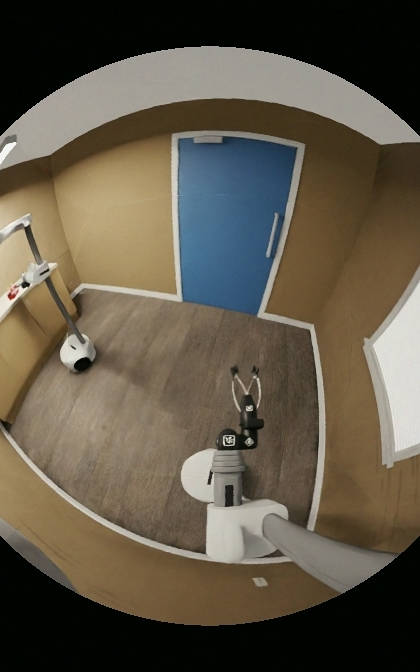

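Emit:
{"name": "execute_actions", "arguments": {"actions": [{"r1":{"base":{"rotate_rad":-0.16},"joints":{"lift_m":0.9}}}], "cameras": []}}

Emit:
{"name": "execute_actions", "arguments": {"actions": [{"r1":{"base":{"translate_m":1.15}}}], "cameras": ["r1_head_camera","r1_wrist_camera"]}}

Scene clock: 176.77 s.
r1.base_odometry: x=+0.000 y=+0.000 heading=+1.439 (m, m, rad; r1's odometry frame)
r1.turned_by_wheels: -0.160 (rad since the last result)
r1.turned_by_imu: -0.159 (rad since the last result)
r1.base_tilt: forward=-0.2 right=-0.1 (deg)
r1.lidar_m: 1.78 1.97 1.55 2.14 0.99 0.76 0.73 0.79 0.94 0.90 0.95 1.43
r1.base_status: done
r1.joint_positions: lift_m=+0.900 arm_m=-0.001 wrist_yaw_rad=+0.000 wrist_pitch_rad=+0.005 wrist_roll_rad=+0.005 gripper_m=+0.057
r1.joint_status: all done
r1.motor_effort: lift_m=+22(28) arm_m=-1(1) wrist_yaw_rad=-1(1) wrist_pitch_rad=-7(8) wrist_roll_rad=+0(0) gripper_m=-3(3) wheel_0=-1(3) wheel_1=-1(6) wheel_2=-2(7) (%)
r1.hand_pose: x=+0.4586 y=-0.0873 z=+1.0765 quat_wxyz=(+1.000, +0.002, +0.003, +0.000) (m; r1's base frame)
r1.wrist_depth_mm: 1863 1808 1661 1808 1618 1661 1430 / 1756 1756 1808 1708 1708 1618 1430 / 1808 1708 1708 1708 1618 1661 1464 / 1756 1708 1661 1661 1661 1618 1464 / 1756 1708 1708 1661 1618 1708 1464 / 1756 1756 1661 1661 1618 1618 1430 / 1756 1708 190 1661 191 1576 1430
r2.base_odometry: x=+0.071 y=+0.727 heading=+2.380 (m, m, rad; r2's odometry frame)
r2.turned_by_wheels: +0.000 (rad since the last result)
r2.turned_by_imu: -0.001 (rad since the last result)
r2.base_tilt: forward=+0.7 right=-0.5 (deg)
r2.lidar_m: 0.39 0.38 0.69 1.38 1.41 1.58 1.66 1.80 1.29 1.19 0.74 0.53
r2.base_status: not commanded
r2.joint_positions: lift_m=+0.860 arm_m=+0.001 wrist_yaw_rad=+0.750 wrist_pitch_rad=+0.003 wrist_roll_rad=-0.009 gripper_m=+0.041
r2.joint_status: not commanded
r2.motor_effort: lift_m=+24(24) arm_m=-4(5) wrist_yaw_rad=+1(0) wrist_pitch_rad=-8(8) wrist_roll_rad=-2(1) gripper_m=-29(30) wheel_0=-3(2) wheel_1=+2(2) wheel_2=-1(1) (%)
r2.hand_pose: x=+0.4425 y=+0.1327 z=+1.0369 quat_wxyz=(+0.931, -0.005, +0.000, +0.366) (m; r2's base frame)
r2.wrist_depth_mm: 1229 1397 1336 1078 904 788 707 / 1229 1397 1336 1078 917 798 707 / 1205 1397 1308 1078 917 788 715 / 1229 1430 1336 1025 904 788 715 / 1160 1205 1229 891 878 788 707 / 676 177 219 180 200 569 627 / 373 177 196 175 187 389 387
pictures: none
No camera images: the call's "cameras" was empty. Leave "cameras" out to get every camera's image.

Scene clock: 182.07 s.
r1.base_odometry: x=+0.151 y=+1.140 heading=+1.439 (m, m, rad; r1's odometry frame)
r1.turned_by_wheels: +0.000 (rad since the last result)
r1.turned_by_imu: -0.004 (rad since the last result)
r1.base_tilt: forward=-0.2 right=-0.1 (deg)
r1.lidar_m: 0.69 0.73 1.04 1.45 1.49 1.93 1.86 1.34 0.98 0.98 0.95 0.64
r1.base_status: done
r1.joint_positions: lift_m=+0.900 arm_m=-0.001 wrist_yaw_rad=+0.000 wrist_pitch_rad=+0.005 wrist_roll_rad=+0.005 gripper_m=+0.057
r1.joint_status: not commanded
r1.motor_effort: lift_m=+22(23) arm_m=-1(1) wrist_yaw_rad=+0(0) wrist_pitch_rad=-8(7) wrist_roll_rad=+0(1) gripper_m=-2(4) wheel_0=+0(5) wheel_1=+1(3) wheel_2=+1(9) (%)
r1.hand_pose: x=+0.4586 y=-0.0873 z=+1.0765 quat_wxyz=(+1.000, +0.002, +0.003, +0.000) (m; r1's base frame)
r1.wrist_depth_mm: 525 517 508 500 496 477 488 / 521 512 508 504 500 480 480 / 521 508 504 496 492 477 477 / 517 508 500 500 492 469 469 / 508 508 496 496 480 462 473 / 512 504 492 488 397 462 469 / 504 500 190 484 189 455 466
r2.base_odometry: x=+0.071 y=+0.727 heading=+2.380 (m, m, rad; r2's odometry frame)
r2.turned_by_wheels: +0.000 (rad since the last result)
r2.turned_by_imu: -0.001 (rad since the last result)
r2.base_tilt: forward=+0.7 right=-0.5 (deg)
r2.lidar_m: 0.41 0.41 0.67 1.37 1.43 1.95 1.54 1.45 1.28 1.22 0.75 0.52
r2.base_status: not commanded
r2.joint_positions: lift_m=+0.860 arm_m=+0.001 wrist_yaw_rad=+0.750 wrist_pitch_rad=+0.003 wrist_roll_rad=-0.009 gripper_m=+0.041
r2.joint_status: not commanded
r2.motor_effort: lift_m=+24(24) arm_m=-4(4) wrist_yaw_rad=+0(1) wrist_pitch_rad=-9(8) wrist_roll_rad=-1(1) gripper_m=-32(31) wheel_0=-2(2) wheel_1=+2(2) wheel_2=-1(1) (%)
r2.hand_pose: x=+0.4425 y=+0.1327 z=+1.0369 quat_wxyz=(+0.931, -0.005, +0.000, +0.366) (m; r2's base frame)
r2.wrist_depth_mm: 1229 1397 1336 1078 931 798 715 / 1205 1397 1336 1098 917 798 707 / 1182 1430 1336 1078 917 788 707 / 1205 1464 1336 1008 904 788 699 / 1160 1205 1255 904 878 788 715 / 676 178 219 180 200 574 627 / 373 177 196 175 187 387 384
pictures: r1_head_camera, r1_wrist_camera
camera_calibration (this result's frames):
r1_wrist_camera: T_world_to_cam=[[0.00629897, -0.999786, -0.0197088, -0.0684427], [0.0441302, 0.0199679, -0.998826, 1.12614], [0.999006, 0.00542183, 0.0442465, -0.280359], [0, 0, 0, 1]] pos_world=[0.230815, -0.0893947, 1.13588]
Images, in order (width x height): r1_head_camera 420x560, r1_wrist_camera 616x392.

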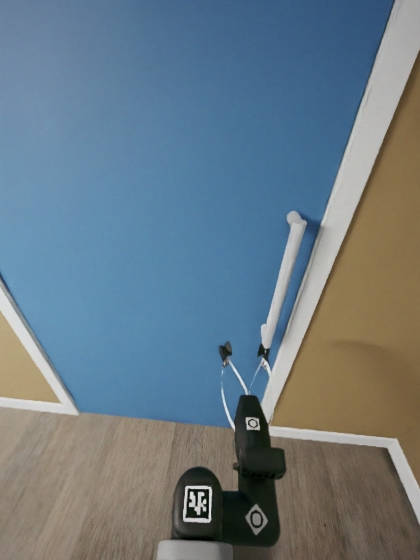

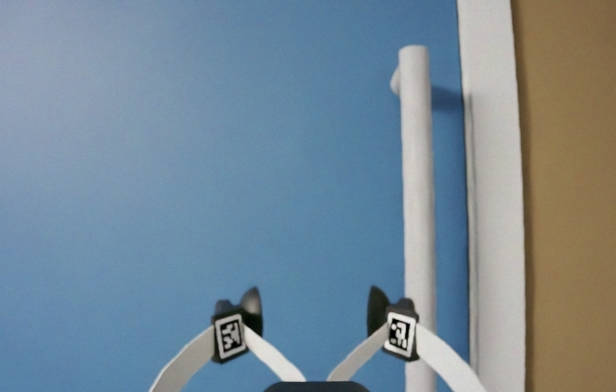

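Emit:
{"name": "execute_actions", "arguments": {"actions": [{"r1":{"joints":{"arm_m":0.45,"gripper_m":0.0},"contact_limits":{"arm_m":0.4},"pace":"slow"}}], "cameras": ["r1_head_camera"]}}

Scene clock: 189.53 s.
r1.base_odometry: x=+0.151 y=+1.140 heading=+1.438 (m, m, rad; r1's odometry frame)
r1.turned_by_wheels: -0.001 (rad since the last result)
r1.turned_by_imu: +0.013 (rad since the last result)
r1.base_tilt: forward=-0.2 right=+0.1 (deg)
r1.lidar_m: 0.70 0.75 1.06 1.47 1.47 1.92 1.85 1.34 1.00 1.00 0.94 0.65
r1.base_status: not commanded
r1.joint_positions: lift_m=+0.900 arm_m=+0.258 wrist_yaw_rad=-0.012 wrist_pitch_rad=+0.000 wrist_roll_rad=+0.005 gripper_m=+0.000
r1.joint_status: arm_m contact_stop (moved +0.259 of +0.451); the others done
r1.on_its_own: arm_m is slack since a contact_stop (your +0.450 is given up); wrist_yaw_rad is at rest, and its effort (+36) is outside its rest range (-13 to +13)
r1.motor_effort: lift_m=+21(22) arm_m=+0(21) wrist_yaw_rad=+36(49) wrist_pitch_rad=+6(16) wrist_roll_rad=-1(2) gripper_m=-3(8) wheel_0=-3(3) wheel_1=+0(6) wheel_2=-11(14) (%)
r1.contact_limits: arm_m 0.4
r1.hand_pose: x=+0.7164 y=-0.0910 z=+1.0780 quat_wxyz=(+1.000, +0.002, +0.000, -0.006) (m; r1's base frame)
r1.wrist_depth_mm: 252 247 246 242 239 236 - / 250 247 243 240 236 234 232 / 248 244 241 237 235 232 230 / 245 244 239 236 235 229 227 / 244 240 237 234 232 229 227 / 241 238 235 209 229 228 225 / 239 236 176 187 179 224 -
r2.base_odometry: x=+0.071 y=+0.727 heading=+2.380 (m, m, rad; r2's odometry frame)
r2.turned_by_wheels: +0.000 (rad since the last result)
r2.turned_by_imu: -0.002 (rad since the last result)
r2.base_tilt: forward=+0.7 right=-0.4 (deg)
r2.lidar_m: 0.42 0.39 0.69 1.38 1.42 1.94 1.56 1.48 1.29 1.20 0.71 0.52
r2.base_status: not commanded
r2.joint_positions: lift_m=+0.860 arm_m=+0.001 wrist_yaw_rad=+0.750 wrist_pitch_rad=+0.003 wrist_roll_rad=-0.009 gripper_m=+0.041
r2.joint_status: not commanded
r2.motor_effort: lift_m=+24(24) arm_m=-4(4) wrist_yaw_rad=+1(1) wrist_pitch_rad=-9(7) wrist_roll_rad=-1(2) gripper_m=-30(32) wheel_0=-2(2) wheel_1=+2(2) wheel_2=-1(1) (%)
r2.hand_pose: x=+0.4425 y=+0.1327 z=+1.0369 quat_wxyz=(+0.931, -0.005, +0.000, +0.366) (m; r2's base frame)
r2.wrist_depth_mm: 1205 1430 1336 1078 917 798 699 / 1205 1397 1336 1078 917 798 707 / 1182 1430 1308 1078 917 788 707 / 1229 1430 1336 1025 904 798 707 / 1160 1182 1229 904 878 788 707 / 683 177 219 180 200 574 627 / 375 177 197 175 187 387 387
pictures: r1_head_camera
Images, in order (width x height): r1_head_camera 420x560.

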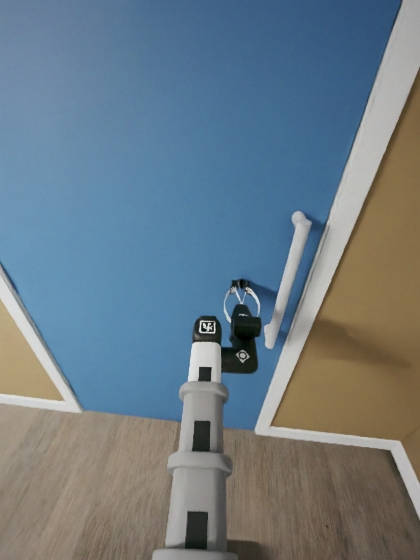

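Emit:
{"name": "execute_actions", "arguments": {"actions": [{"r1":{"base":{"strafe_m":-0.09},"joints":{"arm_m":0.1,"gripper_m":0.1}}}], "cameras": ["r1_head_camera","r1_wrist_camera"]}}

Scene clock: 224.83 s.
r1.base_odometry: x=+0.240 y=+1.128 heading=+1.438 (m, m, rad; r1's odometry frame)
r1.turned_by_wheels: +0.000 (rad since the last result)
r1.turned_by_imu: -0.001 (rad since the last result)
r1.base_tilt: forward=-0.2 right=+0.0 (deg)
r1.lidar_m: 0.63 0.75 1.07 1.54 1.58 1.93 1.88 1.21 0.90 0.91 0.93 0.69
r1.base_status: done
r1.joint_positions: lift_m=+0.900 arm_m=+0.101 wrist_yaw_rad=+0.000 wrist_pitch_rad=+0.005 wrist_roll_rad=+0.005 gripper_m=+0.100
r1.joint_status: all done
r1.motor_effort: lift_m=+21(21) arm_m=-6(6) wrist_yaw_rad=+0(37) wrist_pitch_rad=-7(8) wrist_roll_rad=+1(0) gripper_m=+1(7) wheel_0=+0(12) wheel_1=-1(13) wheel_2=-1(9) (%)
r1.hand_pose: x=+0.5605 y=-0.0874 z=+1.0766 quat_wxyz=(+1.000, +0.002, +0.003, +0.000) (m; r1's base frame)
r1.wrist_depth_mm: 415 410 402 397 384 370 379 / 410 407 399 392 384 368 375 / 413 404 397 389 379 366 370 / 407 399 392 384 379 362 370 / 404 399 389 382 379 357 366 / 404 397 384 382 297 357 364 / 397 392 384 377 294 355 359
r2.base_odometry: x=+0.071 y=+0.727 heading=+2.380 (m, m, rad; r2's odometry frame)
r2.turned_by_wheels: +0.000 (rad since the last result)
r2.turned_by_imu: -0.001 (rad since the last result)
r2.base_tilt: forward=+0.7 right=-0.5 (deg)
r2.lidar_m: 0.40 0.38 0.67 1.38 1.42 1.93 1.63 1.52 1.30 1.21 0.79 0.50
r2.base_status: not commanded
r2.joint_positions: lift_m=+0.860 arm_m=+0.001 wrist_yaw_rad=+0.750 wrist_pitch_rad=+0.003 wrist_roll_rad=-0.009 gripper_m=+0.041
r2.joint_status: not commanded
r2.motor_effort: lift_m=+24(24) arm_m=-5(4) wrist_yaw_rad=-1(1) wrist_pitch_rad=-8(8) wrist_roll_rad=-2(2) gripper_m=-31(33) wheel_0=-2(3) wheel_1=+2(2) wheel_2=-1(1) (%)
r2.hand_pose: x=+0.4425 y=+0.1327 z=+1.0369 quat_wxyz=(+0.931, -0.005, +0.000, +0.366) (m; r2's base frame)
r2.wrist_depth_mm: 1182 1430 1308 1098 917 798 715 / 1182 1464 1308 1098 917 788 707 / 1205 1397 1308 1078 917 788 707 / 1182 1430 1336 1025 891 798 707 / 1160 1182 1229 904 878 788 715 / 676 178 219 179 200 564 621 / 373 177 196 175 187 389 387
pictures: r1_head_camera, r1_wrist_camera
camera_calibration (this result's frames):
r1_wrist_camera: T_world_to_cam=[[0.00591764, -0.999788, -0.019707, -0.0689807], [0.0442336, 0.0199497, -0.998822, 1.12171], [0.999004, 0.00503896, 0.0443423, -0.382241], [0, 0, 0, 1]] pos_world=[0.332651, -0.0894179, 1.13598]
Images, in order (width x height): r1_head_camera 420x560, r1_wrist_camera 616x392.

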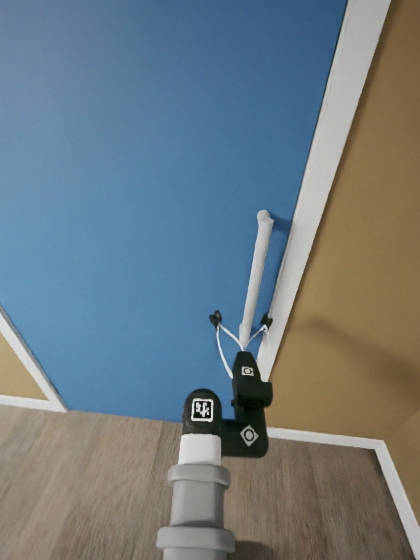

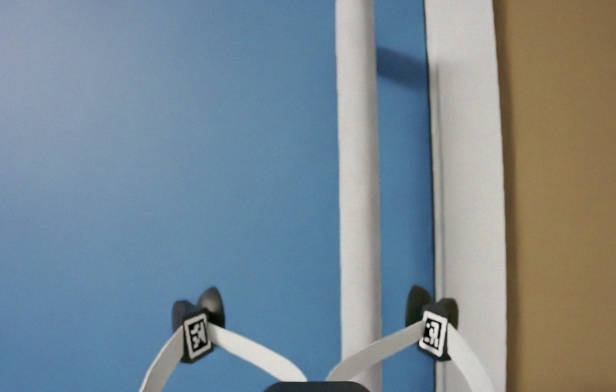

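Emit:
{"name": "execute_actions", "arguments": {"actions": [{"r1":{"base":{"strafe_m":-0.035},"joints":{"arm_m":0.22}}}], "cameras": ["r1_wrist_camera"]}}

Scene clock: 232.03 s.
r1.base_odometry: x=+0.274 y=+1.123 heading=+1.438 (m, m, rad; r1's odometry frame)
r1.turned_by_wheels: +0.000 (rad since the last result)
r1.turned_by_imu: +0.000 (rad since the last result)
r1.base_tilt: forward=-0.2 right=+0.0 (deg)
r1.lidar_m: 0.62 0.73 1.06 1.57 1.62 1.93 1.87 1.15 0.89 0.87 0.92 0.69
r1.base_status: done
r1.joint_positions: lift_m=+0.900 arm_m=+0.219 wrist_yaw_rad=+0.000 wrist_pitch_rad=+0.005 wrist_roll_rad=+0.005 gripper_m=+0.100
r1.joint_status: all done
r1.motor_effort: lift_m=+21(21) arm_m=+6(7) wrist_yaw_rad=-1(0) wrist_pitch_rad=-7(7) wrist_roll_rad=+2(0) gripper_m=+0(0) wheel_0=+0(10) wheel_1=-1(8) wheel_2=-1(2) (%)
r1.hand_pose: x=+0.6783 y=-0.0874 z=+1.0766 quat_wxyz=(+1.000, +0.002, +0.003, +0.000) (m; r1's base frame)
r1.wrist_depth_mm: 286 278 276 190 266 246 257 / 282 278 274 190 265 245 256 / 281 276 271 189 263 245 254 / 279 274 271 186 260 242 250 / 277 273 268 184 259 241 251 / 274 271 265 183 258 240 249 / 272 268 263 178 254 237 248
r2.base_odometry: x=+0.071 y=+0.727 heading=+2.380 (m, m, rad; r2's odometry frame)
r2.turned_by_wheels: +0.000 (rad since the last result)
r2.turned_by_imu: -0.001 (rad since the last result)
r2.base_tilt: forward=+0.7 right=-0.5 (deg)
r2.lidar_m: 0.40 0.39 0.68 1.38 1.43 1.91 1.70 1.60 1.28 1.22 0.74 0.49
r2.base_status: not commanded
r2.joint_positions: lift_m=+0.860 arm_m=+0.001 wrist_yaw_rad=+0.750 wrist_pitch_rad=+0.003 wrist_roll_rad=-0.009 gripper_m=+0.041
r2.joint_status: not commanded
r2.motor_effort: lift_m=+24(24) arm_m=-4(4) wrist_yaw_rad=+0(2) wrist_pitch_rad=-7(8) wrist_roll_rad=-1(1) gripper_m=-30(32) wheel_0=-2(2) wheel_1=+2(2) wheel_2=-1(1) (%)
r2.hand_pose: x=+0.4425 y=+0.1327 z=+1.0369 quat_wxyz=(+0.931, -0.005, +0.000, +0.366) (m; r2's base frame)
r2.wrist_depth_mm: 1182 1430 1336 1078 917 798 707 / 1205 1430 1336 1078 917 798 707 / 1205 1430 1308 1060 917 798 707 / 1205 1430 1336 1025 891 788 707 / 1182 1205 1255 917 878 788 707 / 668 177 218 180 200 574 634 / 373 177 196 175 187 389 384
pictures: r1_wrist_camera
camera_calibration (this result's frames):
r1_wrist_camera: T_world_to_cam=[[0.00593384, -0.999788, -0.019707, -0.0696842], [0.0442345, 0.0199504, -0.998822, 1.1165], [0.999004, 0.00505512, 0.0443435, -0.499935], [0, 0, 0, 1]] pos_world=[0.450463, -0.0894169, 1.13598]
Images, in order (width x height): r1_wrist_camera 616x392.

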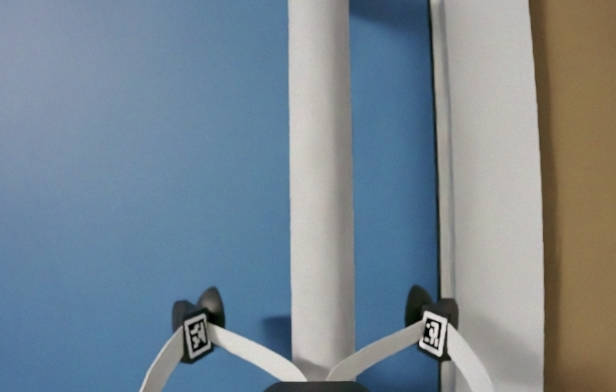

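Bar is centred (~3 cm wide). Grip and pull.

Emit:
{"name": "execute_actions", "arguments": {"actions": [{"r1":{"joints":{"gripper_m":-0.02}}}], "cameras": []}}

Emit:
{"name": "execute_actions", "arguments": {"actions": [{"r1":{"base":{"translate_m":-0.15},"pace":"slow"}}], "cameras": ["r1_head_camera"]}}

Scene clock: 237.57 s.
r1.base_odometry: x=+0.274 y=+1.124 heading=+1.440 (m, m, rad; r1's odometry frame)
r1.turned_by_wheels: +0.002 (rad since the last result)
r1.turned_by_imu: -0.045 (rad since the last result)
r1.base_tilt: forward=+0.0 right=+0.0 (deg)
r1.lidar_m: 0.60 0.71 1.02 1.57 1.56 1.95 1.90 1.23 0.91 0.88 0.94 0.70
r1.base_status: not commanded
r1.joint_positions: lift_m=+0.900 arm_m=+0.221 wrist_yaw_rad=+0.019 wrist_pitch_rad=+0.006 wrist_roll_rad=+0.005 gripper_m=-0.019
r1.joint_status: all done
r1.on_its_own: wrist_yaw_rad is at rest, and its effort (-54) is outside its rest range (-13 to +13)
r1.motor_effort: lift_m=+21(21) arm_m=-5(6) wrist_yaw_rad=-54(56) wrist_pitch_rad=-10(10) wrist_roll_rad=-1(0) gripper_m=-24(23) wheel_0=+3(8) wheel_1=+0(8) wheel_2=+16(17) (%)
r1.hand_pose: x=+0.6819 y=-0.0819 z=+1.0764 quat_wxyz=(+1.000, +0.002, +0.003, +0.009) (m; r1's base frame)
r1.wrist_depth_mm: 267 263 259 177 254 238 249 / 266 263 259 177 252 237 248 / 264 260 257 175 251 235 246 / 263 259 254 174 250 235 245 / 258 256 255 172 249 232 242 / 258 255 251 171 246 231 241 / 257 253 178 166 178 229 239
r2.base_odometry: x=+0.071 y=+0.727 heading=+2.380 (m, m, rad; r2's odometry frame)
r2.turned_by_wheels: +0.000 (rad since the last result)
r2.turned_by_imu: -0.001 (rad since the last result)
r2.base_tilt: forward=+0.7 right=-0.5 (deg)
r2.lidar_m: 0.41 0.39 0.68 1.38 1.42 1.92 1.65 1.57 1.26 1.21 0.71 0.52
r2.base_status: not commanded
r2.joint_positions: lift_m=+0.860 arm_m=+0.001 wrist_yaw_rad=+0.750 wrist_pitch_rad=+0.003 wrist_roll_rad=-0.009 gripper_m=+0.041
r2.joint_status: not commanded
r2.motor_effort: lift_m=+24(24) arm_m=-4(4) wrist_yaw_rad=+0(3) wrist_pitch_rad=-7(9) wrist_roll_rad=-1(2) gripper_m=-33(32) wheel_0=-2(3) wheel_1=+2(2) wheel_2=-1(1) (%)
r2.hand_pose: x=+0.4425 y=+0.1327 z=+1.0369 quat_wxyz=(+0.931, -0.005, +0.000, +0.366) (m; r2's base frame)
r2.wrist_depth_mm: 1205 1430 1336 1078 917 788 707 / 1182 1430 1308 1098 917 809 715 / 1255 1430 1308 1078 917 788 707 / 1182 1430 1308 1025 891 788 707 / 1160 1205 1229 904 878 788 707 / 683 177 219 180 200 564 627 / 375 177 196 175 187 387 387
pictures: none
No camera images: the call's "cameras" was empty. Leave "cameras" out to get every camera's image.

Scene clock: 240.43 s.
torque_fault: r1.wrist_yaw_rad switched itself off since the last result.
r1.base_odometry: x=+0.255 y=+0.975 heading=+1.440 (m, m, rad; r1's odometry frame)
r1.turned_by_wheels: +0.000 (rad since the last result)
r1.turned_by_imu: -0.130 (rad since the last result)
r1.base_tilt: forward=-0.1 right=+0.1 (deg)
r1.lidar_m: 0.63 0.71 1.01 1.59 1.49 1.92 1.77 1.53 1.00 0.90 0.93 0.87
r1.base_status: done
r1.joint_positions: lift_m=+0.900 arm_m=+0.221 wrist_yaw_rad=+0.305 wrist_pitch_rad=+0.006 wrist_roll_rad=+0.005 gripper_m=-0.019
r1.joint_status: not commanded
r1.on_its_own: wrist_yaw_rad is off since a torque_fault, until you send "end_of_arm": "enable_torque" (your +0.000 is given up)
r1.motor_effort: lift_m=+21(21) arm_m=-6(6) wrist_yaw_rad=-1(100) wrist_pitch_rad=-11(11) wrist_roll_rad=+1(1) gripper_m=-23(28) wheel_0=-6(13) wheel_1=-5(24) wheel_2=+9(29) (%)
r1.hand_pose: x=+0.6934 y=+0.0031 z=+1.0764 quat_wxyz=(+0.988, +0.002, +0.003, +0.152) (m; r1's base frame)
r1.wrist_depth_mm: 343 310 285 177 243 332 336 / 340 309 282 176 242 330 336 / 336 307 281 174 240 327 334 / 338 306 279 172 239 324 330 / 334 301 277 171 238 324 330 / 330 298 277 169 231 320 327 / 330 300 178 167 179 224 325
r2.base_odometry: x=+0.071 y=+0.727 heading=+2.380 (m, m, rad; r2's odometry frame)
r2.turned_by_wheels: +0.000 (rad since the last result)
r2.turned_by_imu: -0.001 (rad since the last result)
r2.base_tilt: forward=+0.7 right=-0.4 (deg)
r2.lidar_m: 0.40 0.39 0.68 1.38 1.42 1.92 1.54 1.53 1.26 1.20 0.75 0.53
r2.base_status: not commanded
r2.joint_positions: lift_m=+0.860 arm_m=+0.001 wrist_yaw_rad=+0.750 wrist_pitch_rad=+0.003 wrist_roll_rad=-0.009 gripper_m=+0.041
r2.joint_status: not commanded
r2.motor_effort: lift_m=+24(24) arm_m=-4(5) wrist_yaw_rad=+0(2) wrist_pitch_rad=-8(9) wrist_roll_rad=-1(1) gripper_m=-34(33) wheel_0=-2(2) wheel_1=+2(2) wheel_2=-1(1) (%)
r2.hand_pose: x=+0.4425 y=+0.1327 z=+1.0369 quat_wxyz=(+0.931, -0.005, +0.000, +0.366) (m; r2's base frame)
r2.wrist_depth_mm: 1205 1430 1308 1098 917 798 707 / 1205 1430 1336 1078 917 798 707 / 1205 1464 1308 1078 917 798 715 / 1205 1430 1336 1008 891 788 707 / 1182 1182 1229 904 891 788 707 / 676 177 219 180 200 569 627 / 373 177 196 175 187 387 384
pictures: r1_head_camera
Images, in order (width x height): r1_head_camera 420x560.

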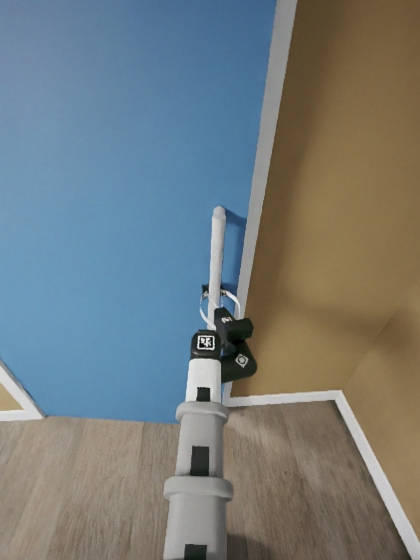

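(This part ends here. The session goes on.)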